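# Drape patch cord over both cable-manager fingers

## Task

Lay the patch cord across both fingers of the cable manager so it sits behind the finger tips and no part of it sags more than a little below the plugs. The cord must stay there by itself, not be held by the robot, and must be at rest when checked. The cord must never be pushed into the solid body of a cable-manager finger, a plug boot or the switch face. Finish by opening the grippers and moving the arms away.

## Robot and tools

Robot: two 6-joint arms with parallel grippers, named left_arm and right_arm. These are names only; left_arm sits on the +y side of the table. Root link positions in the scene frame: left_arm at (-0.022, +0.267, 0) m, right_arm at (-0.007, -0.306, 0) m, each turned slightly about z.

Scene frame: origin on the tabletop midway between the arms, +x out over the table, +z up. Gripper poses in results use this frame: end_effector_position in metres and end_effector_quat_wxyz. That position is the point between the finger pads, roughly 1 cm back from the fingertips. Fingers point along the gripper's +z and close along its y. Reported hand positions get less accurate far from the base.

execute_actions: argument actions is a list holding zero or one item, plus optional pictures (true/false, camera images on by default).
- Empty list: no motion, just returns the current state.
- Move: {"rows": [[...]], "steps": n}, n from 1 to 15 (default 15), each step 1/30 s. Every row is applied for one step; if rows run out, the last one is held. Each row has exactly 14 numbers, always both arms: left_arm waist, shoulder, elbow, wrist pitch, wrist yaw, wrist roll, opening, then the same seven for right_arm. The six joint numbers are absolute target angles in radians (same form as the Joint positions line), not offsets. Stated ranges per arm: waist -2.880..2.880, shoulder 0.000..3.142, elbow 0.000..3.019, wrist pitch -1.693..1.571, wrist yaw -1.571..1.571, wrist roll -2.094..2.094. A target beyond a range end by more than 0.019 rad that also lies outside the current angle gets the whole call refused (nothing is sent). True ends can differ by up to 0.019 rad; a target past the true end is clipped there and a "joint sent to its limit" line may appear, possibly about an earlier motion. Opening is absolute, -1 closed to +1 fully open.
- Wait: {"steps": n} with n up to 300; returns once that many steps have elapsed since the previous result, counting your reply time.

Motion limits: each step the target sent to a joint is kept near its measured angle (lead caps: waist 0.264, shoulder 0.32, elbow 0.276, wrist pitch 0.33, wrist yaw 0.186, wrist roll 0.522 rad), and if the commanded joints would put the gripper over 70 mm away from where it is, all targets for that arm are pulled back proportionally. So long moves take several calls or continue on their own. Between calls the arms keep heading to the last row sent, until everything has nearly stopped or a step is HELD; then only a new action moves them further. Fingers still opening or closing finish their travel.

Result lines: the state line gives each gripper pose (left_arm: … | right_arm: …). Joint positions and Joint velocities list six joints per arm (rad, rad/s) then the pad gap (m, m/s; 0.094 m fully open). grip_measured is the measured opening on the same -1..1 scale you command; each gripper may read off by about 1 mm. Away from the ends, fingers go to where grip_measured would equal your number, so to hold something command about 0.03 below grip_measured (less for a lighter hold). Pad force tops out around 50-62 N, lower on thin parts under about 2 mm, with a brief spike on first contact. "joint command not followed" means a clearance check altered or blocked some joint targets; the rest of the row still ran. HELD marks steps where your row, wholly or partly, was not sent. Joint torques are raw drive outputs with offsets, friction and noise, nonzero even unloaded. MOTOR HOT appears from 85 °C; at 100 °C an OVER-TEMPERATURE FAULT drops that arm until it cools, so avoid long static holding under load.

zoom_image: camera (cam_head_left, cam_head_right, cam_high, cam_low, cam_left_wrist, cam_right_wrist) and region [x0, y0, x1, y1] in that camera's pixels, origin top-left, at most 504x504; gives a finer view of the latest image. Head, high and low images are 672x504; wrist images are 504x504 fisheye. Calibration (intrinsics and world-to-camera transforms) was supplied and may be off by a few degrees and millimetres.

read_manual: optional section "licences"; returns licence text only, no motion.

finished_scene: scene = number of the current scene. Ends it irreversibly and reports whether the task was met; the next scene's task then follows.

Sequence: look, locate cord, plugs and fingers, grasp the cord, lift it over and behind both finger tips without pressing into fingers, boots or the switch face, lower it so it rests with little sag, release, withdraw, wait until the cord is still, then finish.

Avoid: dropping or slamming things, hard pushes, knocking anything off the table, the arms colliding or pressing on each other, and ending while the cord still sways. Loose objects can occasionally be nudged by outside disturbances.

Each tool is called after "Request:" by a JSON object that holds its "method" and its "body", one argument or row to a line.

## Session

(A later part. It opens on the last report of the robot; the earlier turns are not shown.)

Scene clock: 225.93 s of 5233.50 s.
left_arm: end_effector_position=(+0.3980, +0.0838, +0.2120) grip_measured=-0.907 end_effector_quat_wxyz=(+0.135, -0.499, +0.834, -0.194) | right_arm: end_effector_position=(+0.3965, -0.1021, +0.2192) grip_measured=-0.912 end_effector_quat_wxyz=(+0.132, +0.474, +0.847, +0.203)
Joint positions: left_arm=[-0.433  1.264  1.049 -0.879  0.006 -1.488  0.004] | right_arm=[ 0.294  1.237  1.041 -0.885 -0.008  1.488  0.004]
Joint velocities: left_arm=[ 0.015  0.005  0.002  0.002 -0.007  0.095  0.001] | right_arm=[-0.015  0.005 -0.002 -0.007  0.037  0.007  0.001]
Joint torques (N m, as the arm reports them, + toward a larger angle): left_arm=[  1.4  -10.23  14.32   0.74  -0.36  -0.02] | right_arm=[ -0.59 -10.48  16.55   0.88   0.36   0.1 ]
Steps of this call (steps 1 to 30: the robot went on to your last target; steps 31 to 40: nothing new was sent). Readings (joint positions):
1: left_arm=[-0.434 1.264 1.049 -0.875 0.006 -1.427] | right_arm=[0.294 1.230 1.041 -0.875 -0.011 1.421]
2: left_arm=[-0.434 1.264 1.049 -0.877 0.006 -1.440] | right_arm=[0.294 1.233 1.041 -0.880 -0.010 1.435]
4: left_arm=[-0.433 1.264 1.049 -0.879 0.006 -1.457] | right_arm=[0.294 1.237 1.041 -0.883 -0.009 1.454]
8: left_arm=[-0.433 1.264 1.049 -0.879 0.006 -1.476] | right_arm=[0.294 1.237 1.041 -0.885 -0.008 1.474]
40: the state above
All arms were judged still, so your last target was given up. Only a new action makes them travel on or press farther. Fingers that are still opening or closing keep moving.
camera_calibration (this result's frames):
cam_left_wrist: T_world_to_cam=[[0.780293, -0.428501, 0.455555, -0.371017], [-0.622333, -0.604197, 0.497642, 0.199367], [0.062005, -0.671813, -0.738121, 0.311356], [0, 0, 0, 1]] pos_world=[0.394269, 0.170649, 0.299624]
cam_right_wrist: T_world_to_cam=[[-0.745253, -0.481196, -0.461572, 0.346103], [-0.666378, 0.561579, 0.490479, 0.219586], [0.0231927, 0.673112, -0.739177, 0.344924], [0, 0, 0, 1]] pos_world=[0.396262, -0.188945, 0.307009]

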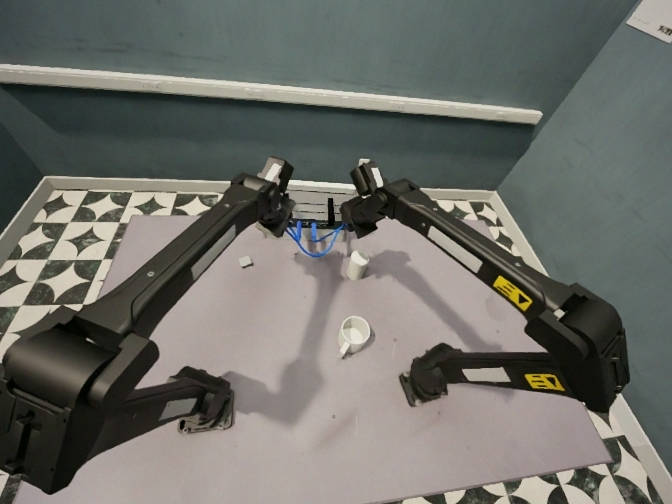

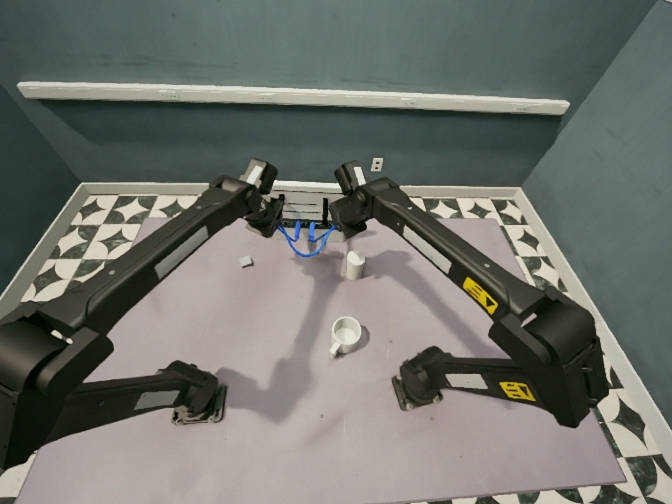

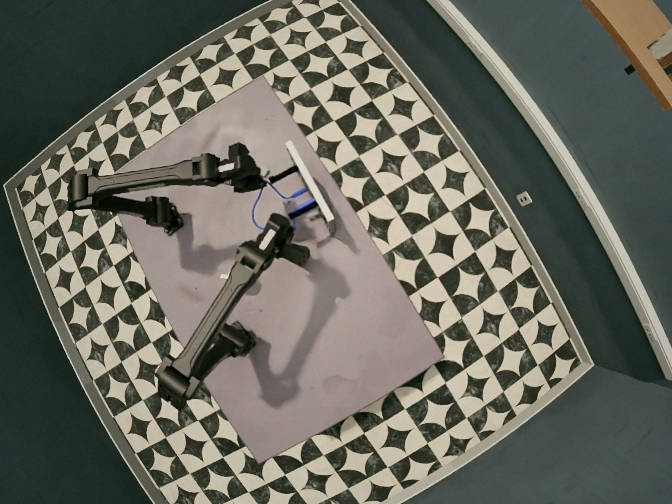

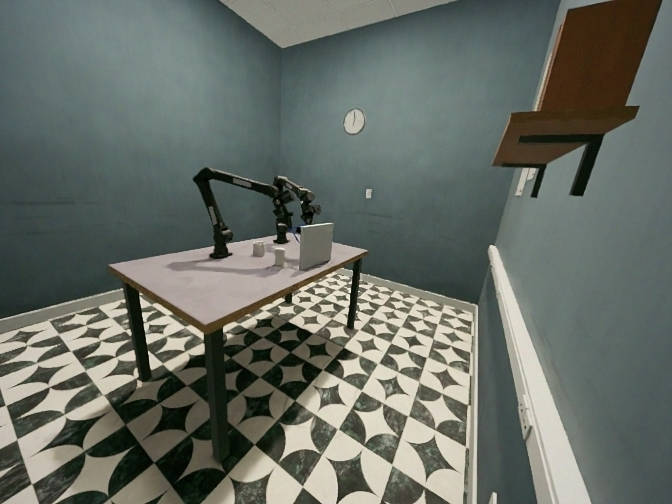

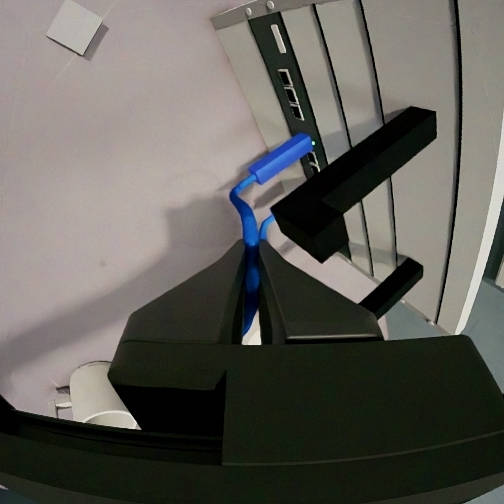

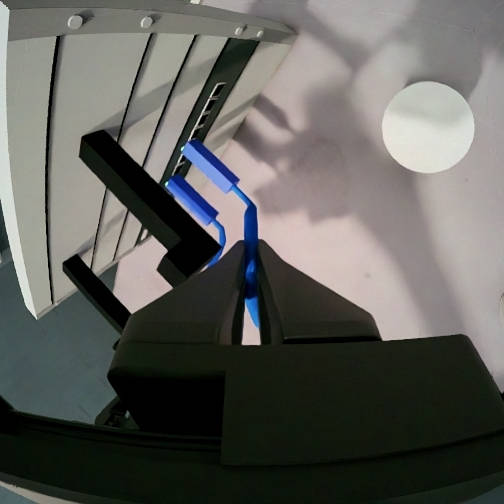

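Request:
{"method": "execute_actions", "body": {
  "actions": [
    {"rows":[[-0.458,1.217,0.75,-0.6,0,-0.9,-0.94,0.345,1.204,0.75,-0.603,0,0.9,-0.94]],"steps":15}
  ],
  "pictures": false
}}

Request:
{"method": "execute_actions", "body": {
  "actions": [
    {"steps":15}
  ],
  "pictures": false
}}

Request:
{"method": "execute_actions", "body": {
  "actions": [
    {"rows":[[-0.54,1.27,0.56,-0.33,0,-0.45,-0.94,0.47,1.29,0.57,-0.33,0,0.5,-0.94]],"steps":15}
  ],
  "pictures": false
}}

Request:
{"method": "execute_actions", "body": {
  "actions": [
    {"rows":[[-0.566,1.32,0.48,-0.19,0,-0.3,-0.94,0.505,1.35,0.50,-0.18,0,0.35,-0.94]],"steps":15}
  ],
  "pictures": false
}}

Request:
{"method": "execute_actions", "body": {
  "actions": [
    {"steps":15}
  ],
  "pictures": false
}}

Request:
{"method": "execute_actions", "body": {
  "actions": [
    {"rows":[[-0.566,1.32,0.48,-0.19,0,-0.3,0.2,0.505,1.35,0.50,-0.18,0,0.35,0.2]],"steps":15}
  ],
  "pictures": false
}}

Request:
{"method": "execute_actions", "body": {
  "actions": [
    {"rows":[[-0.566,1.172,0.57,-0.427,0,-0.3,0.2,0.505,1.205,0.61,-0.419,0,0.35,0.2]],"steps":15}
  ],
  "pictures": false
}}

Request:
{"method": "execute_actions", "body": {
  "actions": [
    {"steps":30}
  ]
}}

Request:
{"method": "zoom_image", "body": {
  "camera": "cam_head_left",
  "region": [220, 160, 400, 340]
}}

Scene clock: 274.20 s of 5233.50 s.
left_arm: end_effector_position=(+0.3429, +0.1030, +0.1068) grip_measured=-0.906 end_effector_quat_wxyz=(+0.174, -0.248, +0.942, -0.142) | right_arm: end_effector_position=(+0.3384, -0.1095, +0.1079) grip_measured=-0.912 end_effector_quat_wxyz=(+0.166, +0.202, +0.954, +0.149)
Joint positions: left_arm=[-0.445  1.223  0.727 -0.622  0.003 -0.936  0.004] | right_arm=[ 0.346  1.215  0.725 -0.631 -0.002  0.936  0.004]
Joint velocities: left_arm=[-0.005 -0.015 -0.007  0.017  0.066  0.139  0.   ] | right_arm=[-0.015 -0.005  0.012 -0.012 -0.022 -0.125 -0.   ]
Joint torques (N m, as the arm reports them, + toward a larger angle): left_arm=[-1.41 -6.89 10.6   2.16 -0.2   0.18] | right_arm=[ 0.18 -8.93 11.9   2.56  0.13 -0.11]
Steps of this call (steps 1 to 300: nothing new was sent; then 37.77 s passed at rest; steps 301 to 315: all 15 steps of this action). Readings (joint positions):
301: left_arm=[-0.433 1.258 1.018 -0.827 0.006 -1.422] | right_arm=[0.297 1.233 1.013 -0.838 -0.007 1.426]
302: left_arm=[-0.434 1.240 0.964 -0.752 0.006 -1.347] | right_arm=[0.303 1.219 0.966 -0.767 -0.005 1.353]
304: left_arm=[-0.438 1.214 0.846 -0.672 0.004 -1.204] | right_arm=[0.321 1.202 0.856 -0.682 -0.003 1.210]
308: left_arm=[-0.444 1.222 0.729 -0.647 0.003 -1.031] | right_arm=[0.345 1.212 0.730 -0.654 -0.003 1.033]
315: the state above

Scene clock: 274.70 s of 5233.50 s.
left_arm: end_effector_position=(+0.3429, +0.1030, +0.1068) grip_measured=-0.906 end_effector_quat_wxyz=(+0.176, -0.237, +0.945, -0.140) | right_arm: end_effector_position=(+0.3385, -0.1095, +0.1079) grip_measured=-0.912 end_effector_quat_wxyz=(+0.168, +0.191, +0.956, +0.147)
Joint positions: left_arm=[-0.445  1.223  0.727 -0.622  0.003 -0.912  0.004] | right_arm=[ 0.346  1.215  0.725 -0.63  -0.002  0.912  0.004]
Joint velocities: left_arm=[-0.005 -0.005 -0.012  0.002 -0.051 -0.066  0.   ] | right_arm=[-0.005  0.005  0.002  0.032 -0.022 -0.007  0.001]
Joint torques (N m, as the arm reports them, + toward a larger angle): left_arm=[-1.73 -8.2  10.76  1.97 -0.21  0.19] | right_arm=[ 1.03 -8.64 11.85  2.69  0.09 -0.02]
Steps of this call (steps 1 to 15: the robot went on to your last target). Readings (joint positions):
1: left_arm=[-0.445 1.223 0.727 -0.622 0.003 -0.931] | right_arm=[0.346 1.215 0.725 -0.630 -0.002 0.931]
2: left_arm=[-0.445 1.223 0.727 -0.622 0.003 -0.927] | right_arm=[0.346 1.215 0.725 -0.630 -0.002 0.927]
4: left_arm=[-0.445 1.223 0.727 -0.622 0.003 -0.922] | right_arm=[0.346 1.215 0.725 -0.630 -0.002 0.921]
8: left_arm=[-0.445 1.223 0.727 -0.622 0.003 -0.915] | right_arm=[0.346 1.215 0.725 -0.630 -0.002 0.915]
15: the state above

Scene clock: 275.20 s of 5233.50 s.
left_arm: end_effector_position=(+0.3051, +0.0806, +0.0401) grip_measured=-0.906 end_effector_quat_wxyz=(+0.212, +0.020, +0.970, -0.115) | right_arm: end_effector_position=(+0.2953, -0.0770, +0.0357) grip_measured=-0.912 end_effector_quat_wxyz=(+0.193, -0.060, +0.971, +0.130)
Joint positions: left_arm=[-0.542  1.277  0.546 -0.354 -0.    -0.477  0.004] | right_arm=[ 0.476  1.303  0.559 -0.358 -0.002  0.525  0.004]
Joint velocities: left_arm=[ 0.005  0.005 -0.027  0.002 -0.081  0.081  0.001] | right_arm=[-0.005 -0.005  0.012  0.012 -0.022 -0.095  0.001]
Joint torques (N m, as the arm reports them, + toward a larger angle): left_arm=[-0.71 -7.87  8.97  2.01 -0.1   0.13] | right_arm=[ 0.16 -8.66  9.21  2.6   0.06 -0.07]
Steps of this call (steps 1 to 15: all 15 steps of this action). Readings (joint positions):
1: left_arm=[-0.451 1.223 0.701 -0.556 -0.002 -0.838] | right_arm=[0.354 1.217 0.704 -0.573 0.004 0.853]
2: left_arm=[-0.465 1.224 0.663 -0.462 -0.002 -0.761] | right_arm=[0.375 1.220 0.673 -0.485 0.004 0.788]
4: left_arm=[-0.506 1.239 0.598 -0.384 -0.002 -0.653] | right_arm=[0.434 1.245 0.615 -0.394 0.002 0.687]
8: left_arm=[-0.542 1.277 0.547 -0.370 -0.000 -0.539] | right_arm=[0.486 1.299 0.562 -0.373 -0.002 0.581]
15: the state above

Scene clock: 275.70 s of 5233.50 s.
left_arm: end_effector_position=(+0.2972, +0.0799, +0.0163) grip_measured=-0.906 end_effector_quat_wxyz=(+0.234, +0.103, +0.961, -0.105) | right_arm: end_effector_position=(+0.2901, -0.0689, +0.0163) grip_measured=-0.912 end_effector_quat_wxyz=(+0.223, -0.148, +0.955, +0.129)
Joint positions: left_arm=[-0.554  1.318  0.479 -0.212 -0.    -0.316  0.004] | right_arm=[ 0.502  1.346  0.503 -0.207 -0.001  0.367  0.004]
Joint velocities: left_arm=[-0.015 -0.005  0.002  0.002 -0.022  0.007 -0.001] | right_arm=[ 0.015 -0.005  0.007 -0.012 -0.066 -0.066 -0.   ]
Joint torques (N m, as the arm reports them, + toward a larger angle): left_arm=[-1.4  -7.1   7.06  2.02 -0.05  0.17] | right_arm=[ 0.18 -9.02  7.36  2.63  0.07 -0.01]
Steps of this call (steps 1 to 15: all 15 steps of this action). Readings (joint positions):
1: left_arm=[-0.543 1.280 0.535 -0.320 -0.000 -0.449] | right_arm=[0.478 1.306 0.550 -0.324 -0.001 0.498]
2: left_arm=[-0.545 1.284 0.521 -0.273 -0.000 -0.421] | right_arm=[0.483 1.310 0.537 -0.274 -0.001 0.470]
4: left_arm=[-0.550 1.299 0.497 -0.231 -0.000 -0.381] | right_arm=[0.494 1.325 0.519 -0.228 -0.001 0.430]
8: left_arm=[-0.554 1.318 0.479 -0.220 -0.000 -0.339] | right_arm=[0.502 1.346 0.504 -0.213 -0.001 0.389]
15: the state above

Scene clock: 276.20 s of 5233.50 s.
left_arm: end_effector_position=(+0.2972, +0.0799, +0.0163) grip_measured=-0.906 end_effector_quat_wxyz=(+0.234, +0.105, +0.961, -0.105) | right_arm: end_effector_position=(+0.2901, -0.0689, +0.0163) grip_measured=-0.912 end_effector_quat_wxyz=(+0.224, -0.151, +0.954, +0.128)
Joint positions: left_arm=[-0.554  1.318  0.479 -0.212 -0.    -0.311  0.004] | right_arm=[ 0.502  1.346  0.503 -0.207 -0.001  0.361  0.004]
Joint velocities: left_arm=[-0.005 -0.005  0.017 -0.007 -0.022 -0.051 -0.   ] | right_arm=[-0.005 -0.005  0.002  0.002  0.022 -0.022  0.001]
Joint torques (N m, as the arm reports them, + toward a larger angle): left_arm=[-1.13 -6.86  7.36  2.03 -0.05  0.12] | right_arm=[ 0.7  -7.51  7.39  2.78  0.07 -0.04]
Steps of this call (steps 1 to 15: the robot went on to your last target). Readings (joint positions):
1: left_arm=[-0.554 1.318 0.479 -0.212 -0.000 -0.315] | right_arm=[0.502 1.346 0.503 -0.207 -0.001 0.366]
2: left_arm=[-0.554 1.318 0.479 -0.212 -0.000 -0.315] | right_arm=[0.502 1.346 0.503 -0.207 -0.001 0.365]
4: left_arm=[-0.554 1.318 0.479 -0.212 -0.000 -0.313] | right_arm=[0.502 1.346 0.503 -0.207 -0.001 0.364]
8: left_arm=[-0.554 1.318 0.479 -0.212 -0.000 -0.312] | right_arm=[0.502 1.346 0.503 -0.207 -0.001 0.362]
15: the state above
All arms were judged still, so your last target was given up. Only a new action makes them travel on or press farther. Fingers that are still opening or closing keep moving.

Scene clock: 276.70 s of 5233.50 s.
left_arm: end_effector_position=(+0.2977, +0.0797, +0.0166) grip_measured=+0.198 end_effector_quat_wxyz=(+0.235, +0.106, +0.960, -0.105) | right_arm: end_effector_position=(+0.2901, -0.0689, +0.0163) grip_measured=+0.198 end_effector_quat_wxyz=(+0.224, -0.151, +0.954, +0.128)
Joint positions: left_arm=[-0.554  1.318  0.479 -0.21  -0.    -0.311  0.056] | right_arm=[ 0.502  1.346  0.503 -0.207 -0.001  0.36   0.056]
Joint velocities: left_arm=[-0.005 -0.005  0.007 -0.012  0.051 -0.037 -0.   ] | right_arm=[-0.015 -0.024 -0.002 -0.002 -0.022  0.037  0.   ]
Joint torques (N m, as the arm reports them, + toward a larger angle): left_arm=[-1.36 -6.94  7.32  1.95 -0.06  0.1 ] | right_arm=[ 1.17 -7.5   7.32  2.78  0.04 -0.05]
Steps of this call (steps 1 to 15: all 15 steps of this action). Readings (joint positions):
1: left_arm=[-0.554 1.318 0.479 -0.212 -0.000 -0.311] | right_arm=[0.502 1.346 0.503 -0.207 -0.001 0.361]
2: left_arm=[-0.554 1.318 0.479 -0.212 -0.000 -0.311] | right_arm=[0.502 1.346 0.503 -0.207 -0.001 0.361]
4: left_arm=[-0.554 1.318 0.479 -0.210 -0.000 -0.311] | right_arm=[0.502 1.346 0.503 -0.207 -0.001 0.361]
8: left_arm=[-0.554 1.318 0.479 -0.210 -0.000 -0.311] | right_arm=[0.502 1.346 0.503 -0.207 -0.001 0.360]
15: the state above

Scene clock: 277.20 s of 5233.50 s.
left_arm: end_effector_position=(+0.2972, +0.0800, +0.0713) grip_measured=+0.198 end_effector_quat_wxyz=(+0.242, +0.106, +0.958, -0.108) | right_arm: end_effector_position=(+0.2901, -0.0689, +0.0716) grip_measured=+0.198 end_effector_quat_wxyz=(+0.231, -0.151, +0.952, +0.132)
Joint positions: left_arm=[-0.554  1.162  0.54  -0.412 -0.    -0.31   0.056] | right_arm=[ 0.502  1.193  0.563 -0.402 -0.001  0.36   0.056]
Joint velocities: left_arm=[-0.005  0.034  0.007 -0.027 -0.051 -0.051  0.   ] | right_arm=[-0.005 -0.005  0.012 -0.037 -0.007  0.007 -0.001]
Joint torques (N m, as the arm reports them, + toward a larger angle): left_arm=[-1.2  -5.04 10.94  1.01 -0.07  0.11] | right_arm=[ 0.44 -5.91 13.27  0.96  0.04 -0.07]
Steps of this call (steps 1 to 15: all 15 steps of this action). Readings (joint positions):
1: left_arm=[-0.554 1.306 0.487 -0.257 -0.000 -0.310] | right_arm=[0.502 1.337 0.512 -0.251 -0.001 0.360]
2: left_arm=[-0.554 1.280 0.496 -0.322 -0.000 -0.310] | right_arm=[0.502 1.317 0.521 -0.313 -0.001 0.360]
4: left_arm=[-0.554 1.213 0.506 -0.386 -0.000 -0.310] | right_arm=[0.502 1.261 0.531 -0.376 -0.001 0.360]
8: left_arm=[-0.554 1.151 0.534 -0.406 -0.000 -0.310] | right_arm=[0.502 1.194 0.554 -0.397 -0.001 0.360]
15: the state above

Scene clock: 278.20 s of 5233.50 s.
left_arm: end_effector_position=(+0.2970, +0.0801, +0.0709) grip_measured=+0.198 end_effector_quat_wxyz=(+0.242, +0.106, +0.959, -0.108) | right_arm: end_effector_position=(+0.2900, -0.0689, +0.0715) grip_measured=+0.198 end_effector_quat_wxyz=(+0.231, -0.151, +0.952, +0.132)
Joint positions: left_arm=[-0.554  1.163  0.54  -0.413 -0.    -0.31   0.056] | right_arm=[ 0.502  1.193  0.563 -0.402 -0.001  0.36   0.056]
Joint velocities: left_arm=[-0.005  0.005 -0.017 -0.007 -0.022 -0.066  0.001] | right_arm=[-0.005  0.005 -0.007 -0.012  0.007 -0.051 -0.001]
Joint torques (N m, as the arm reports them, + toward a larger angle): left_arm=[-1.26 -5.24 10.82  0.7  -0.07  0.12] | right_arm=[ 1.02 -6.46 13.37  0.91  0.04 -0.11]
Steps of this call (steps 1 to 15: the robot went on to your last target; steps 16 to 30: nothing new was sent). Readings (joint positions):
1: left_arm=[-0.554 1.163 0.540 -0.413 -0.000 -0.310] | right_arm=[0.502 1.193 0.563 -0.402 -0.001 0.360]
2: left_arm=[-0.554 1.163 0.540 -0.413 -0.000 -0.310] | right_arm=[0.502 1.193 0.563 -0.402 -0.001 0.360]
4: left_arm=[-0.554 1.163 0.540 -0.413 -0.000 -0.310] | right_arm=[0.502 1.193 0.563 -0.402 -0.001 0.360]
8: left_arm=[-0.554 1.163 0.540 -0.413 -0.000 -0.310] | right_arm=[0.502 1.193 0.563 -0.402 -0.001 0.360]
30: the state above
All arms were judged still, so your last target was given up. Only a new action makes them travel on or press farther. Fingers that are still opening or closing keep moving.
camera_calibration (this result's frames):
cam_left_wrist: T_world_to_cam=[[-0.254079, -0.95503, 0.152849, 0.141353], [-0.955438, 0.272393, 0.113756, 0.260455], [-0.150275, -0.117135, -0.981681, 0.246829], [0, 0, 0, 1]] pos_world=[0.321856, 0.0929618, 0.191074]
cam_right_wrist: T_world_to_cam=[[0.355672, -0.919269, -0.168649, -0.155841], [-0.919154, -0.37673, 0.115025, 0.237937], [-0.169274, 0.114103, -0.978942, 0.2504], [0, 0, 0, 1]] pos_world=[0.316515, -0.0821933, 0.191476]

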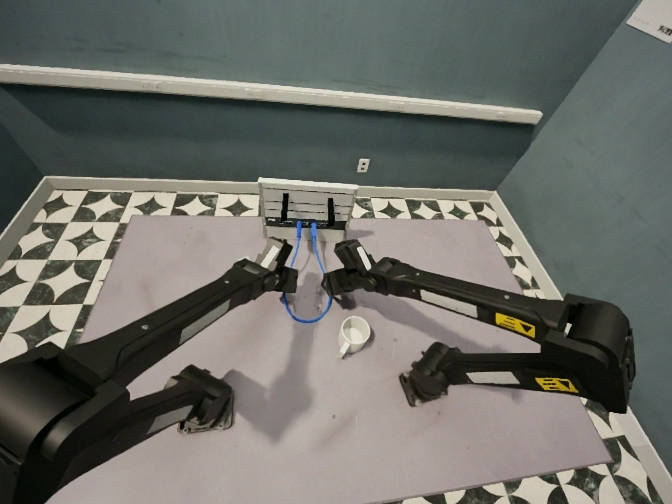

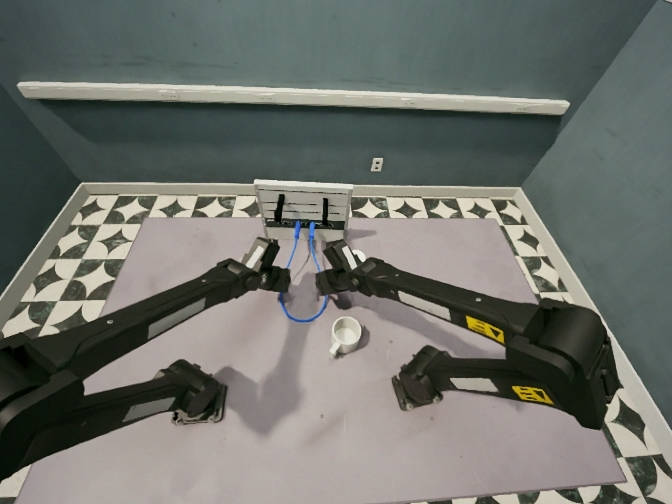

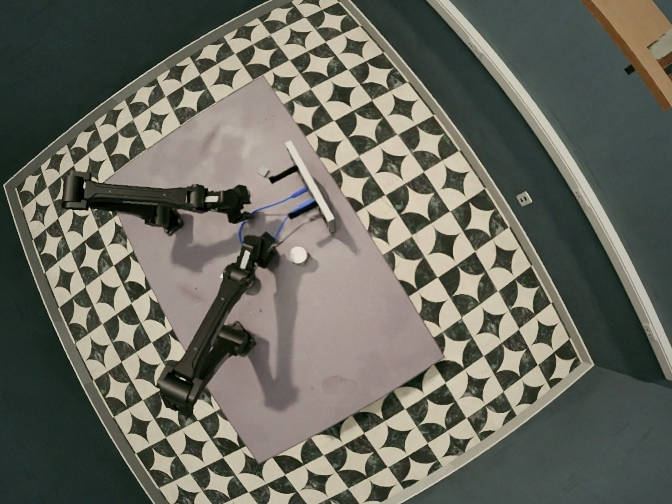

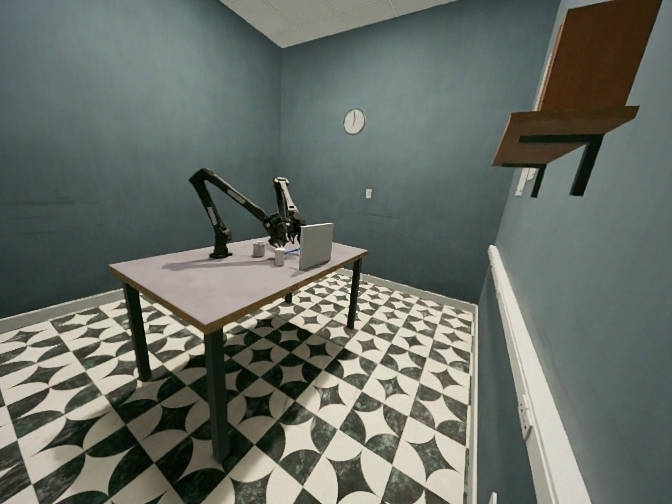

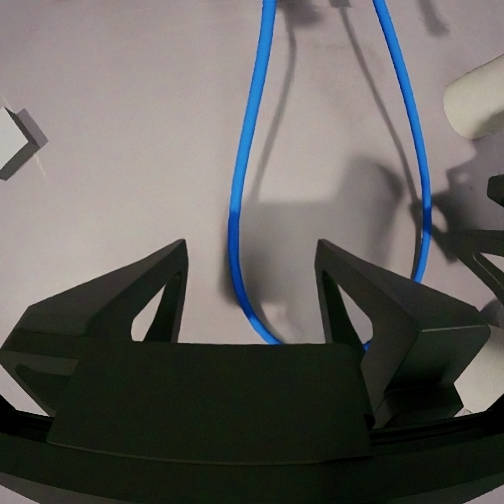

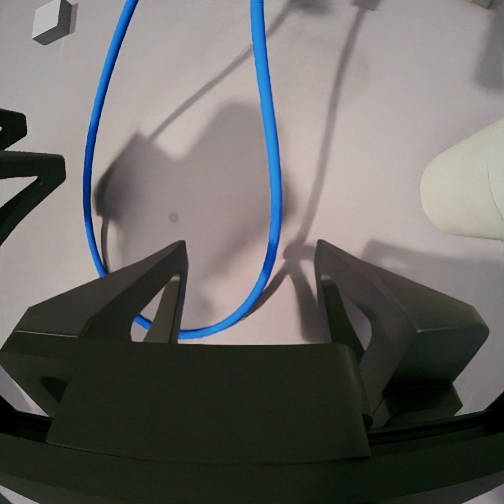

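Region (220, 160, 400, 340) of cam_head_left's 672x504 image, scaled by 2.800, with more detail than that image has.

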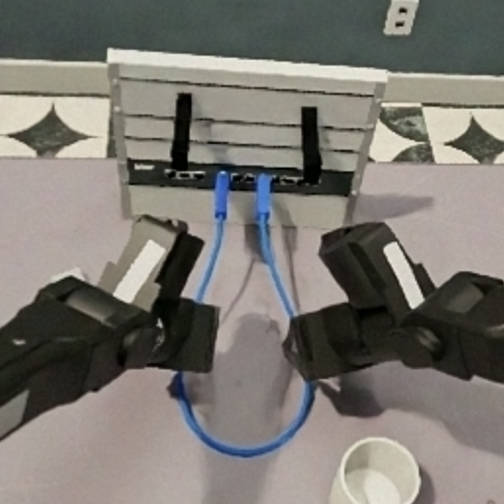

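Request:
{"method": "execute_actions", "body": {
  "actions": [
    {"rows":[[-0.61,1.2,0.48,-0.33,0,-0.83,0.2,0.542,1.235,0.50,-0.33,0,0.9,0.2]],"steps":15}
  ],
  "pictures": false
}}

Request:
{"method": "execute_actions", "body": {
  "actions": [
    {"rows":[[-0.61,1.282,0.432,-0.176,0,-0.83,0.2,0.542,1.314,0.455,-0.17,0,0.9,0.2]],"steps":15}
  ],
  "pictures": false
}}

Request:
{"method": "execute_actions", "body": {
  "actions": [
    {"steps":20}
  ]
}}

Scene clock: 310.30 s of 5233.50 s.
left_arm: end_effector_position=(+0.2741, +0.0739, +0.0415) grip_measured=+0.198 end_effector_quat_wxyz=(+0.193, -0.108, +0.962, -0.158) | right_arm: end_effector_position=(+0.2651, -0.0720, +0.0376) grip_measured=+0.199 end_effector_quat_wxyz=(+0.169, +0.077, +0.968, +0.171)
Joint positions: left_arm=[-0.602  1.197  0.48  -0.35  -0.001 -0.801  0.056] | right_arm=[ 0.54   1.232  0.501 -0.355  0.     0.87   0.056]
Joint velocities: left_arm=[ 0.005  0.005 -0.017 -0.022 -0.007 -0.168 -0.001] | right_arm=[-0.005 -0.005 -0.002  0.007 -0.007  0.139 -0.001]
Joint torques (N m, as the arm reports them, + toward a larger angle): left_arm=[-0.85 -5.77  7.7   2.13 -0.1   0.  ] | right_arm=[ 0.82 -7.2   8.45  2.71  0.02  0.1 ]
Steps of this call (steps 1 to 100: nothing new was sent; then 28.27 s passed at rest; steps 101 to 115: all 15 steps of this action). Readings (joint positions):
101: left_arm=[-0.558 1.164 0.533 -0.396 -0.000 -0.395] | right_arm=[0.506 1.195 0.557 -0.388 -0.000 0.445]
102: left_arm=[-0.567 1.167 0.522 -0.372 -0.001 -0.481] | right_arm=[0.513 1.197 0.547 -0.370 0.000 0.534]
104: left_arm=[-0.588 1.179 0.500 -0.355 -0.001 -0.603] | right_arm=[0.529 1.208 0.525 -0.357 0.000 0.663]
108: left_arm=[-0.602 1.196 0.481 -0.354 -0.001 -0.732] | right_arm=[0.540 1.230 0.502 -0.357 0.000 0.798]
115: the state above

Scene clock: 310.80 s of 5233.50 s.
left_arm: end_effector_position=(+0.2754, +0.0730, +0.0129) grip_measured=+0.198 end_effector_quat_wxyz=(+0.199, -0.116, +0.959, -0.166) | right_arm: end_effector_position=(+0.2725, -0.0656, +0.0165) grip_measured=+0.199 end_effector_quat_wxyz=(+0.184, +0.085, +0.961, +0.189)
Joint positions: left_arm=[-0.602  1.285  0.434 -0.196 -0.001 -0.819  0.056] | right_arm=[ 0.54   1.311  0.465 -0.19   0.     0.888  0.056]
Joint velocities: left_arm=[-0.015 -0.005  0.002 -0.002 -0.037 -0.081 -0.   ] | right_arm=[-0.015 -0.005 -0.012  0.012  0.007 -0.125 -0.001]
Joint torques (N m, as the arm reports them, + toward a larger angle): left_arm=[-0.92 -6.84  6.84  1.89 -0.08  0.  ] | right_arm=[ 0.54 -6.11  6.7   2.53  0.01  0.15]
Steps of this call (steps 1 to 15: all 15 steps of this action). Readings (joint positions):
1: left_arm=[-0.602 1.204 0.472 -0.314 -0.001 -0.805] | right_arm=[0.540 1.238 0.493 -0.319 0.000 0.875]
2: left_arm=[-0.602 1.218 0.463 -0.264 -0.001 -0.807] | right_arm=[0.540 1.250 0.485 -0.268 0.000 0.877]
4: left_arm=[-0.602 1.254 0.451 -0.216 -0.001 -0.812] | right_arm=[0.540 1.283 0.475 -0.216 0.000 0.882]
8: left_arm=[-0.602 1.285 0.436 -0.202 -0.001 -0.816] | right_arm=[0.540 1.311 0.466 -0.192 0.000 0.886]
15: the state above

Scene clock: 311.47 s of 5233.50 s.
left_arm: end_effector_position=(+0.2754, +0.0730, +0.0129) grip_measured=+0.198 end_effector_quat_wxyz=(+0.199, -0.116, +0.959, -0.166) | right_arm: end_effector_position=(+0.2725, -0.0656, +0.0165) grip_measured=+0.199 end_effector_quat_wxyz=(+0.184, +0.085, +0.961, +0.189)
Joint positions: left_arm=[-0.602  1.285  0.434 -0.196 -0.001 -0.819  0.056] | right_arm=[ 0.54   1.311  0.465 -0.19   0.     0.888  0.056]
Joint velocities: left_arm=[ 0.005  0.005 -0.027 -0.007 -0.007 -0.095  0.   ] | right_arm=[ 0.005 -0.005  0.017 -0.002 -0.022 -0.051 -0.001]
Joint torques (N m, as the arm reports them, + toward a larger angle): left_arm=[-0.95 -6.73  6.98  1.95 -0.09 -0.03] | right_arm=[ 1.01 -7.74  6.63  2.56 -0.03  0.15]
Steps of this call (steps 1 to 15: the robot went on to your last target; steps 16 to 20: nothing new was sent). Readings (joint positions):
1: left_arm=[-0.602 1.285 0.434 -0.196 -0.001 -0.819] | right_arm=[0.540 1.311 0.465 -0.190 0.000 0.888]
2: left_arm=[-0.602 1.285 0.434 -0.196 -0.001 -0.819] | right_arm=[0.540 1.311 0.465 -0.190 0.000 0.888]
4: left_arm=[-0.602 1.285 0.434 -0.196 -0.001 -0.819] | right_arm=[0.540 1.311 0.465 -0.190 0.000 0.888]
8: left_arm=[-0.602 1.285 0.434 -0.196 -0.001 -0.819] | right_arm=[0.540 1.311 0.465 -0.190 0.000 0.888]
20: the state above
All arms were judged still, so your last target was given up. Only a new action makes them travel on or press farther. Fingers that are still opening or closing keep moving.
camera_calibration (this result's frames):
cam_left_wrist: T_world_to_cam=[[0.157364, -0.918551, 0.36263, 0.0193408], [-0.969526, -0.0738813, 0.233584, 0.27594], [-0.187767, -0.388337, -0.902185, 0.214904], [0, 0, 0, 1]] pos_world=[0.30484, 0.121608, 0.122415]
cam_right_wrist: T_world_to_cam=[[-0.0853249, -0.919381, -0.384002, -0.0321403], [-0.9699, -0.0115769, 0.243228, 0.265092], [-0.228065, 0.393197, -0.89072, 0.22603], [0, 0, 0, 1]] pos_world=[0.30592, -0.115354, 0.124509]

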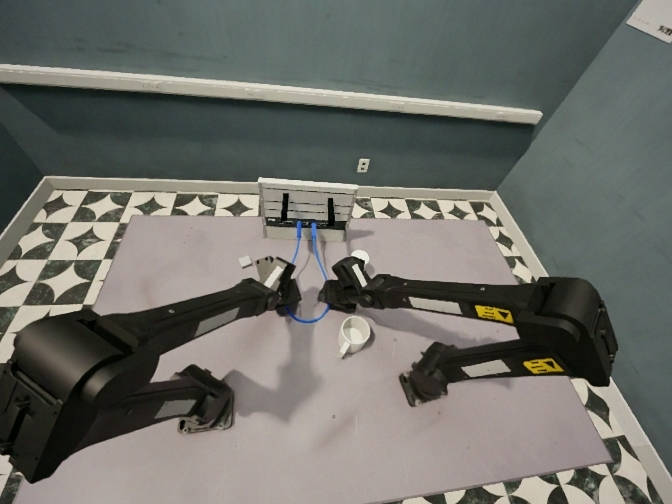

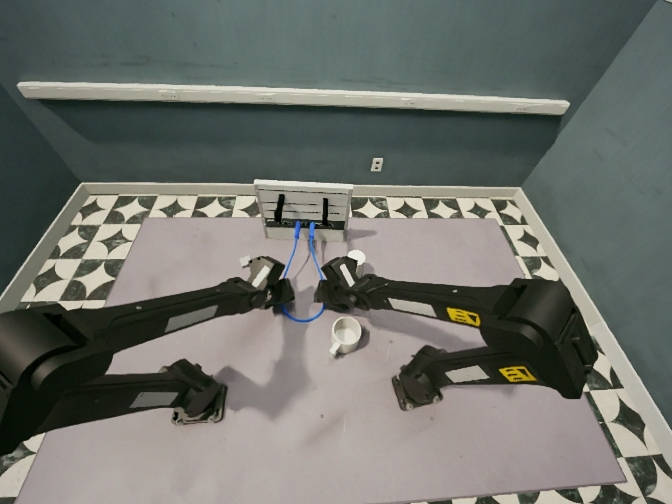

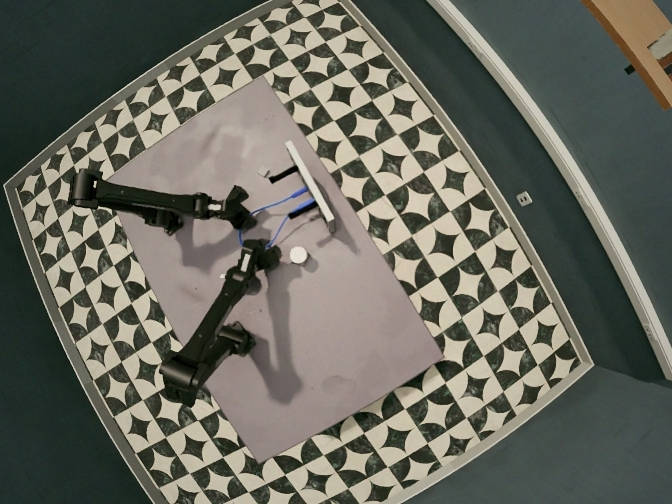

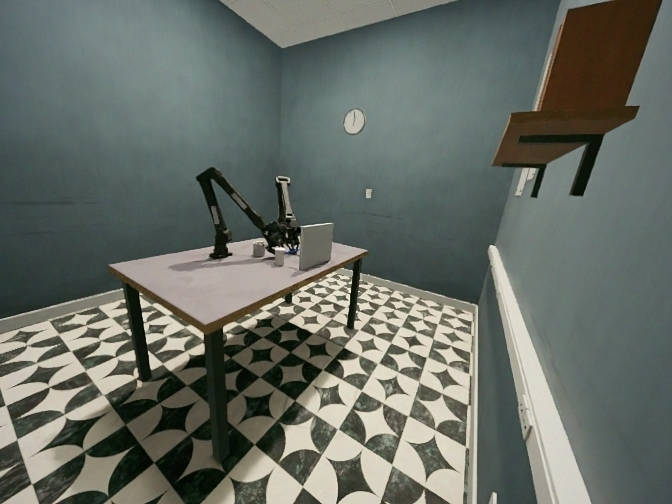

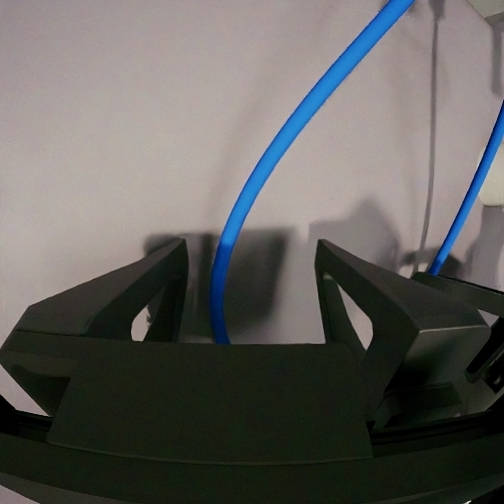

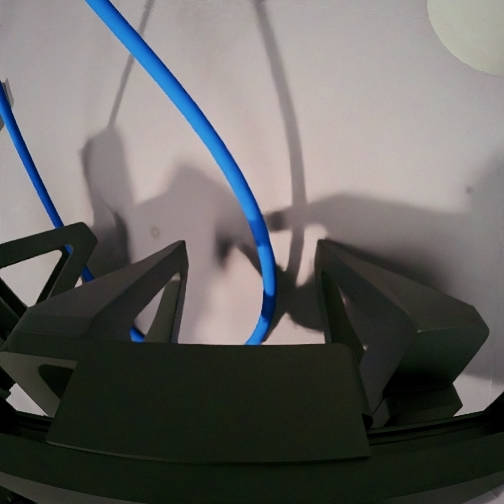

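Request:
{"method": "execute_actions", "body": {
  "actions": [
    {"rows":[[-0.61,1.282,0.432,-0.176,0,-0.83,0.2,0.542,1.314,0.44,-0.17,0,0.9,0.2]],"steps":12}
  ],
  "pictures": false
}}

Request:
{"method": "execute_actions", "body": {
  "actions": [
    {"rows":[[-0.61,1.282,0.432,-0.176,0,-0.83,-0.94,0.542,1.314,0.44,-0.17,0,0.9,-0.94]],"steps":15}
  ],
  "pictures": false
}}

Request:
{"method": "execute_actions", "body": {
  "actions": [
    {"rows":[[-0.57,1.24,0.58,-0.36,0,-1.0,-0.94,0.48,1.26,0.61,-0.36,0,1.05,-0.94]],"steps":12}
  ],
  "pictures": false
}}

Request:
{"method": "execute_actions", "body": {
  "actions": [
    {"rows":[[-0.485,1.219,0.769,-0.58,0,-1.3,-0.94,0.374,1.206,0.774,-0.585,0,1.3,-0.94]],"steps":15}
  ],
  "pictures": false
}}

Request:
{"method": "execute_actions", "body": {
  "actions": [
    {"rows":[[-0.46,1.22,0.93,-0.73,0,-1.55,-0.94,0.345,1.205,0.94,-0.735,0,1.55,-0.94]],"steps":15}
  ],
  "pictures": false
}}

Request:
{"method": "execute_actions", "body": {
  "actions": [
    {"rows":[[-0.435,1.235,1.092,-0.885,0,-1.8,-0.94,0.315,1.217,1.092,-0.89,0,1.8,-0.94]],"steps":15}
  ],
  "pictures": false
}}

Request:
{"method": "execute_actions", "body": {
  "actions": [
    {"steps":30}
  ]
}}

Request:
{"method": "zoom_image", "body": {
  "camera": "cam_head_left",
  "region": [200, 130, 420, 300]
}}

Request:
{"method": "zoom_image", "body": {
  "camera": "cam_high",
  "region": [200, 110, 380, 290]
}}

Scene clock: 337.00 s of 5233.50 s.
left_arm: end_effector_position=(+0.2754, +0.0730, +0.0129) grip_measured=+0.198 end_effector_quat_wxyz=(+0.199, -0.116, +0.959, -0.166) | right_arm: end_effector_position=(+0.2720, -0.0660, +0.0158) grip_measured=+0.199 end_effector_quat_wxyz=(+0.185, +0.085, +0.961, +0.190)
Joint positions: left_arm=[-0.602  1.285  0.434 -0.196 -0.001 -0.819  0.056] | right_arm=[ 0.54   1.311  0.462 -0.186  0.     0.888  0.056]
Joint velocities: left_arm=[-0.005 -0.005 -0.007  0.012 -0.022  0.066  0.   ] | right_arm=[-0.005 -0.005 -0.007 -0.002 -0.007 -0.051  0.   ]
Joint torques (N m, as the arm reports them, + toward a larger angle): left_arm=[-0.83 -6.58  6.92  1.97 -0.08 -0.03] | right_arm=[ 0.61 -7.74  5.83  2.25  0.02  0.11]
Steps of this call (steps 1 to 90: nothing new was sent; then 22.13 s passed at rest; steps 91 to 102: all 12 steps of this action). Readings (joint positions):
91: left_arm=[-0.602 1.285 0.434 -0.196 -0.001 -0.819] | right_arm=[0.540 1.311 0.464 -0.190 0.000 0.888]
92: left_arm=[-0.602 1.285 0.434 -0.196 -0.001 -0.819] | right_arm=[0.540 1.311 0.463 -0.187 0.000 0.888]
94: left_arm=[-0.602 1.285 0.434 -0.196 -0.001 -0.819] | right_arm=[0.540 1.311 0.462 -0.186 0.000 0.888]
98: left_arm=[-0.602 1.285 0.434 -0.196 -0.001 -0.819] | right_arm=[0.540 1.311 0.462 -0.186 0.000 0.888]
102: the state above

Scene clock: 337.50 s of 5233.50 s.
left_arm: end_effector_position=(+0.2759, +0.0727, +0.0132) grip_measured=-0.913 end_effector_quat_wxyz=(+0.200, -0.116, +0.958, -0.167) | right_arm: end_effector_position=(+0.2679, -0.0697, +0.0116) grip_measured=-0.917 end_effector_quat_wxyz=(+0.181, +0.086, +0.962, +0.186)
Joint positions: left_arm=[-0.602  1.285  0.434 -0.193 -0.001 -0.819  0.004] | right_arm=[ 0.54   1.311  0.451 -0.185  0.001  0.889  0.004]
Joint velocities: left_arm=[-0.005 -0.015 -0.012  0.007 -0.022 -0.051 -0.001] | right_arm=[-0.015 -0.015 -0.007  0.007 -0.037 -0.051 -0.001]
Joint torques (N m, as the arm reports them, + toward a larger angle): left_arm=[-1.28 -6.6   7.    1.86 -0.09 -0.04] | right_arm=[ 0.42 -6.39  6.4   2.25  0.01  0.12]
Steps of this call (steps 1 to 15: all 15 steps of this action). Readings (joint positions):
1: left_arm=[-0.602 1.285 0.434 -0.196 -0.001 -0.819] | right_arm=[0.540 1.311 0.462 -0.186 0.000 0.888]
2: left_arm=[-0.602 1.285 0.434 -0.196 -0.001 -0.819] | right_arm=[0.540 1.311 0.460 -0.186 0.000 0.888]
4: left_arm=[-0.602 1.285 0.434 -0.196 -0.001 -0.819] | right_arm=[0.540 1.311 0.454 -0.186 0.000 0.889]
8: left_arm=[-0.602 1.285 0.434 -0.193 -0.001 -0.819] | right_arm=[0.540 1.311 0.451 -0.185 0.001 0.889]
15: the state above

Scene clock: 337.90 s of 5233.50 s.
left_arm: end_effector_position=(+0.3044, +0.0636, +0.0588) grip_measured=-0.913 end_effector_quat_wxyz=(+0.193, -0.201, +0.942, -0.185) | right_arm: end_effector_position=(+0.3030, -0.0709, +0.0541) grip_measured=-0.917 end_effector_quat_wxyz=(+0.175, +0.182, +0.948, +0.194)
Joint positions: left_arm=[-0.582  1.236  0.553 -0.347 -0.001 -0.977  0.004] | right_arm=[ 0.478  1.266  0.567 -0.344  0.001  1.028  0.004]
Joint velocities: left_arm=[-0.005 -0.005 -0.002 -0.032  0.051 -0.081  0.   ] | right_arm=[-0.024 -0.005 -0.012 -0.017 -0.007  0.051  0.001]
Joint torques (N m, as the arm reports them, + toward a larger angle): left_arm=[ 0.95 -6.45 10.31  0.8  -0.09  0.  ] | right_arm=[ 0.92 -7.44 12.53  1.09  0.02  0.13]
Steps of this call (steps 1 to 12: all 12 steps of this action). Readings (joint positions):
1: left_arm=[-0.601 1.282 0.448 -0.230 -0.001 -0.847] | right_arm=[0.535 1.309 0.463 -0.218 0.001 0.912]
2: left_arm=[-0.596 1.277 0.471 -0.278 -0.001 -0.876] | right_arm=[0.523 1.304 0.485 -0.266 0.001 0.936]
4: left_arm=[-0.587 1.262 0.514 -0.325 -0.001 -0.917] | right_arm=[0.496 1.293 0.527 -0.320 0.001 0.973]
8: left_arm=[-0.582 1.238 0.553 -0.339 -0.001 -0.960] | right_arm=[0.478 1.270 0.566 -0.337 0.001 1.012]
12: the state above

Scene clock: 338.40 s of 5233.50 s.
left_arm: end_effector_position=(+0.3525, +0.0804, +0.1239) grip_measured=-0.912 end_effector_quat_wxyz=(+0.170, -0.382, +0.886, -0.201) | right_arm: end_effector_position=(+0.3454, -0.0950, +0.1173) grip_measured=-0.917 end_effector_quat_wxyz=(+0.158, +0.348, +0.902, +0.202)
Joint positions: left_arm=[-0.486  1.214  0.743 -0.567  0.001 -1.276  0.004] | right_arm=[ 0.369  1.208  0.724 -0.569  0.     1.277  0.004]
Joint velocities: left_arm=[ 0.005  0.005 -0.007 -0.002 -0.022 -0.139 -0.   ] | right_arm=[-0.005 -0.015 -0.012 -0.051 -0.007  0.066 -0.001]
Joint torques (N m, as the arm reports them, + toward a larger angle): left_arm=[-0.67 -7.11 11.25  0.56 -0.15 -0.03] | right_arm=[ 1.16 -8.24 14.4   0.89  0.04  0.02]
Steps of this call (steps 1 to 15: all 15 steps of this action). Readings (joint positions):
1: left_arm=[-0.577 1.235 0.569 -0.388 0.001 -1.017] | right_arm=[0.473 1.264 0.578 -0.381 -0.002 1.059]
2: left_arm=[-0.565 1.236 0.593 -0.447 0.001 -1.060] | right_arm=[0.458 1.263 0.595 -0.434 -0.002 1.091]
4: left_arm=[-0.531 1.236 0.649 -0.520 0.001 -1.133] | right_arm=[0.420 1.256 0.631 -0.504 -0.002 1.147]
8: left_arm=[-0.487 1.226 0.733 -0.557 0.001 -1.226] | right_arm=[0.371 1.231 0.699 -0.561 0.000 1.229]
15: the state above

Scene clock: 338.90 s of 5233.50 s.
left_arm: end_effector_position=(+0.3780, +0.0749, +0.1811) grip_measured=-0.912 end_effector_quat_wxyz=(+0.147, -0.496, +0.826, -0.224) | right_arm: end_effector_position=(+0.3749, -0.0875, +0.1788) grip_measured=-0.917 end_effector_quat_wxyz=(+0.138, +0.465, +0.845, +0.226)
Joint positions: left_arm=[-0.471  1.214  0.902 -0.716  0.001 -1.529  0.004] | right_arm=[ 0.349  1.209  0.894 -0.719  0.     1.527  0.004]
Joint velocities: left_arm=[-0.015 -0.005  0.007 -0.002  0.022 -0.051  0.001] | right_arm=[-0.005  0.005  0.012 -0.017 -0.022  0.051 -0.   ]
Joint torques (N m, as the arm reports them, + toward a larger angle): left_arm=[ 0.48 -7.35 11.63  0.7  -0.15  0.02] | right_arm=[ 0.56 -8.22 14.39  0.92  0.04  0.04]
Steps of this call (steps 1 to 15: all 15 steps of this action). Readings (joint positions):
1: left_arm=[-0.485 1.215 0.758 -0.603 0.001 -1.318] | right_arm=[0.368 1.209 0.735 -0.597 0.000 1.311]
2: left_arm=[-0.483 1.219 0.784 -0.653 0.001 -1.362] | right_arm=[0.366 1.210 0.753 -0.637 0.000 1.347]
4: left_arm=[-0.477 1.222 0.838 -0.700 0.001 -1.427] | right_arm=[0.359 1.210 0.796 -0.687 0.000 1.407]
8: left_arm=[-0.471 1.217 0.900 -0.708 0.001 -1.492] | right_arm=[0.349 1.210 0.877 -0.713 0.000 1.485]
15: the state above

Scene clock: 339.40 s of 5233.50 s.
left_arm: end_effector_position=(+0.3967, +0.0791, +0.2287) grip_measured=-0.912 end_effector_quat_wxyz=(+0.116, -0.607, +0.752, -0.229) | right_arm: end_effector_position=(+0.3926, -0.0939, +0.2278) grip_measured=-0.917 end_effector_quat_wxyz=(+0.108, +0.581, +0.772, +0.232)
Joint positions: left_arm=[-0.445  1.235  1.056 -0.873  0.001 -1.78   0.004] | right_arm=[ 0.317  1.219  1.04  -0.874 -0.     1.779  0.004]
Joint velocities: left_arm=[ 0.005  0.005 -0.017  0.002 -0.022 -0.11  -0.001] | right_arm=[-0.005 -0.005  0.002  0.007  0.007  0.007 -0.001]
Joint torques (N m, as the arm reports them, + toward a larger angle): left_arm=[ 0.53 -8.4  12.41  0.56 -0.18 -0.02] | right_arm=[-0.14 -9.9  15.42  0.85  0.07  0.14]
Steps of this call (steps 1 to 15: all 15 steps of this action). Readings (joint positions):
1: left_arm=[-0.469 1.217 0.919 -0.755 0.001 -1.573] | right_arm=[0.347 1.211 0.907 -0.752 -0.000 1.567]
2: left_arm=[-0.466 1.225 0.948 -0.808 0.001 -1.617] | right_arm=[0.343 1.215 0.927 -0.800 -0.000 1.608]
4: left_arm=[-0.455 1.235 1.004 -0.853 0.001 -1.679] | right_arm=[0.330 1.219 0.972 -0.852 -0.000 1.673]
8: left_arm=[-0.445 1.233 1.056 -0.864 0.001 -1.744] | right_arm=[0.317 1.219 1.034 -0.867 -0.000 1.741]
15: the state above

Scene clock: 340.40 s of 5233.50 s.
left_arm: end_effector_position=(+0.3967, +0.0791, +0.2287) grip_measured=-0.912 end_effector_quat_wxyz=(+0.115, -0.611, +0.749, -0.229) | right_arm: end_effector_position=(+0.3926, -0.0939, +0.2278) grip_measured=-0.917 end_effector_quat_wxyz=(+0.107, +0.585, +0.769, +0.233)
Joint positions: left_arm=[-0.445  1.235  1.056 -0.873  0.001 -1.789  0.004] | right_arm=[ 0.317  1.219  1.04  -0.874 -0.     1.789  0.004]
Joint velocities: left_arm=[-0.005 -0.005  0.012 -0.012  0.007  0.037 -0.   ] | right_arm=[ 0.015 -0.005 -0.012  0.002  0.051 -0.037  0.   ]
Joint torques (N m, as the arm reports them, + toward a larger angle): left_arm=[ 0.37 -8.57 12.57  0.7  -0.14 -0.02] | right_arm=[ 0.23 -9.08 15.37  0.81  0.03  0.12]
Steps of this call (steps 1 to 15: the robot went on to your last target; steps 16 to 30: nothing new was sent). Readings (joint positions):
1: left_arm=[-0.445 1.235 1.056 -0.873 0.001 -1.782] | right_arm=[0.317 1.219 1.040 -0.874 -0.000 1.781]
2: left_arm=[-0.445 1.235 1.056 -0.873 0.001 -1.784] | right_arm=[0.317 1.219 1.040 -0.874 -0.000 1.783]
4: left_arm=[-0.445 1.235 1.056 -0.873 0.001 -1.786] | right_arm=[0.317 1.219 1.040 -0.874 -0.000 1.785]
8: left_arm=[-0.445 1.235 1.056 -0.873 0.001 -1.788] | right_arm=[0.317 1.219 1.040 -0.874 -0.000 1.788]
30: the state above
All arms were judged still, so your last target was given up. Only a new action makes them travel on or press farther. Fingers that are still opening or closing keep moving.
camera_calibration (this result's frames):
cam_left_wrist: T_world_to_cam=[[0.863555, -0.150202, 0.481365, -0.440496], [-0.449373, -0.662321, 0.599496, 0.100049], [0.228773, -0.73401, -0.639447, 0.23682], [0, 0, 0, 1]] pos_world=[0.371174, 0.17393, 0.303495]
cam_right_wrist: T_world_to_cam=[[-0.850366, -0.221252, -0.477415, 0.420457], [-0.498092, 0.630994, 0.59477, 0.124935], [0.169652, 0.743568, -0.64678, 0.273978], [0, 0, 0, 1]] pos_world=[0.373291, -0.189527, 0.303629]

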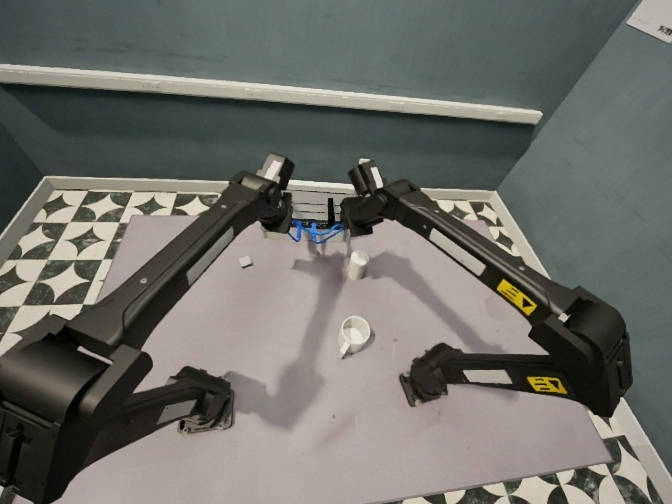

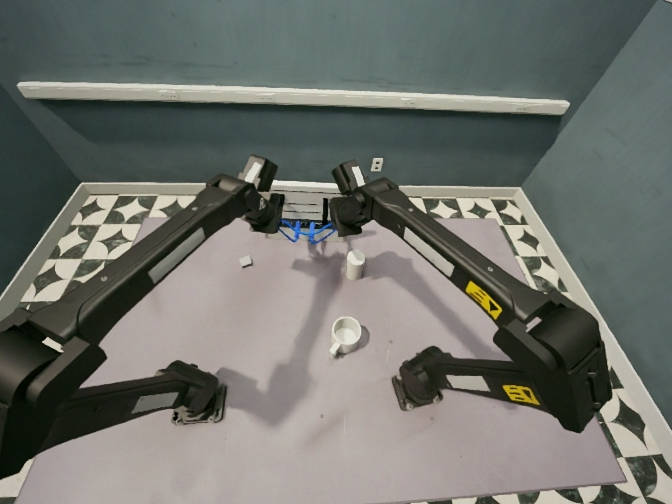

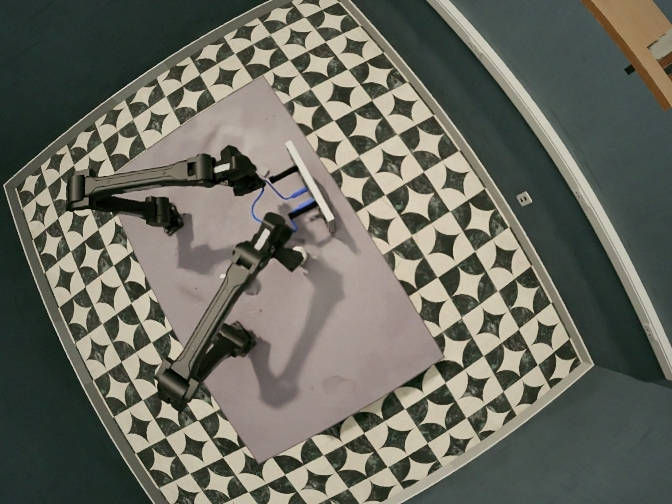

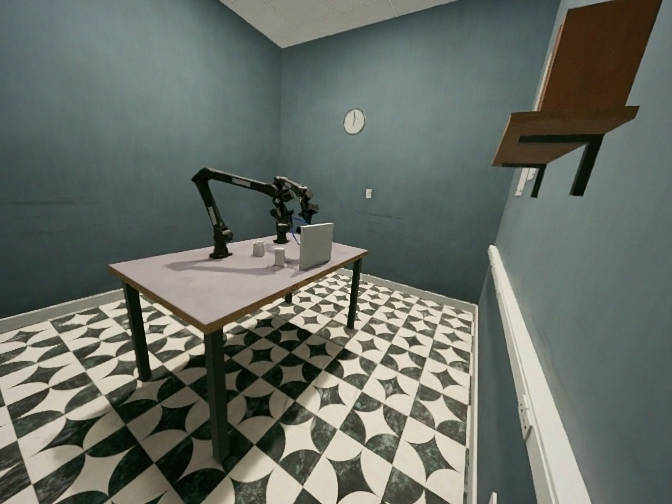

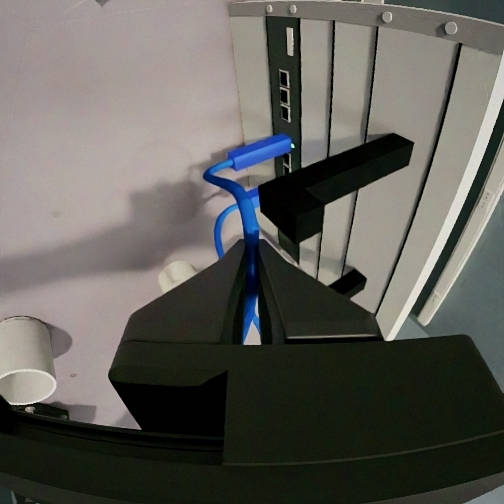

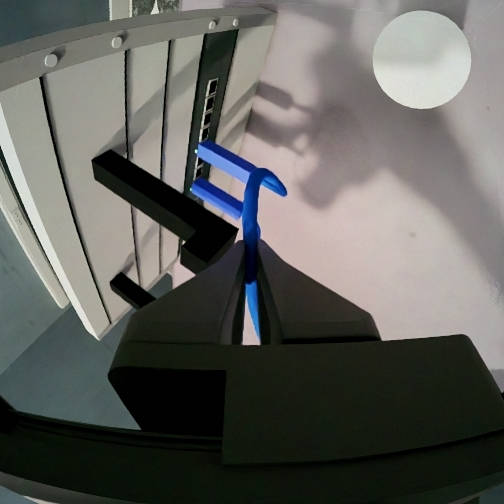

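Region (200, 130, 420, 300) of cam_head_left's 672x504 image, scaled by 2.291, with more detail than that image has; it fills the top 389 rows of this view, and the rest is white.

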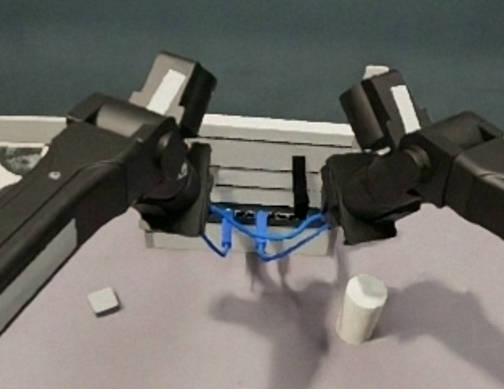

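Region (200, 110, 380, 290) of cam_high's 672x504 image, scaled by 2.800, with more detail than that image has.

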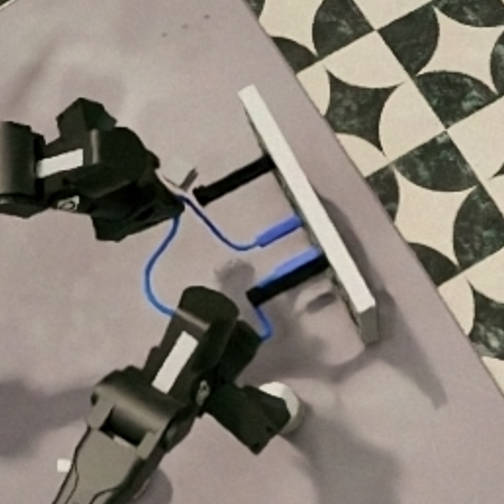

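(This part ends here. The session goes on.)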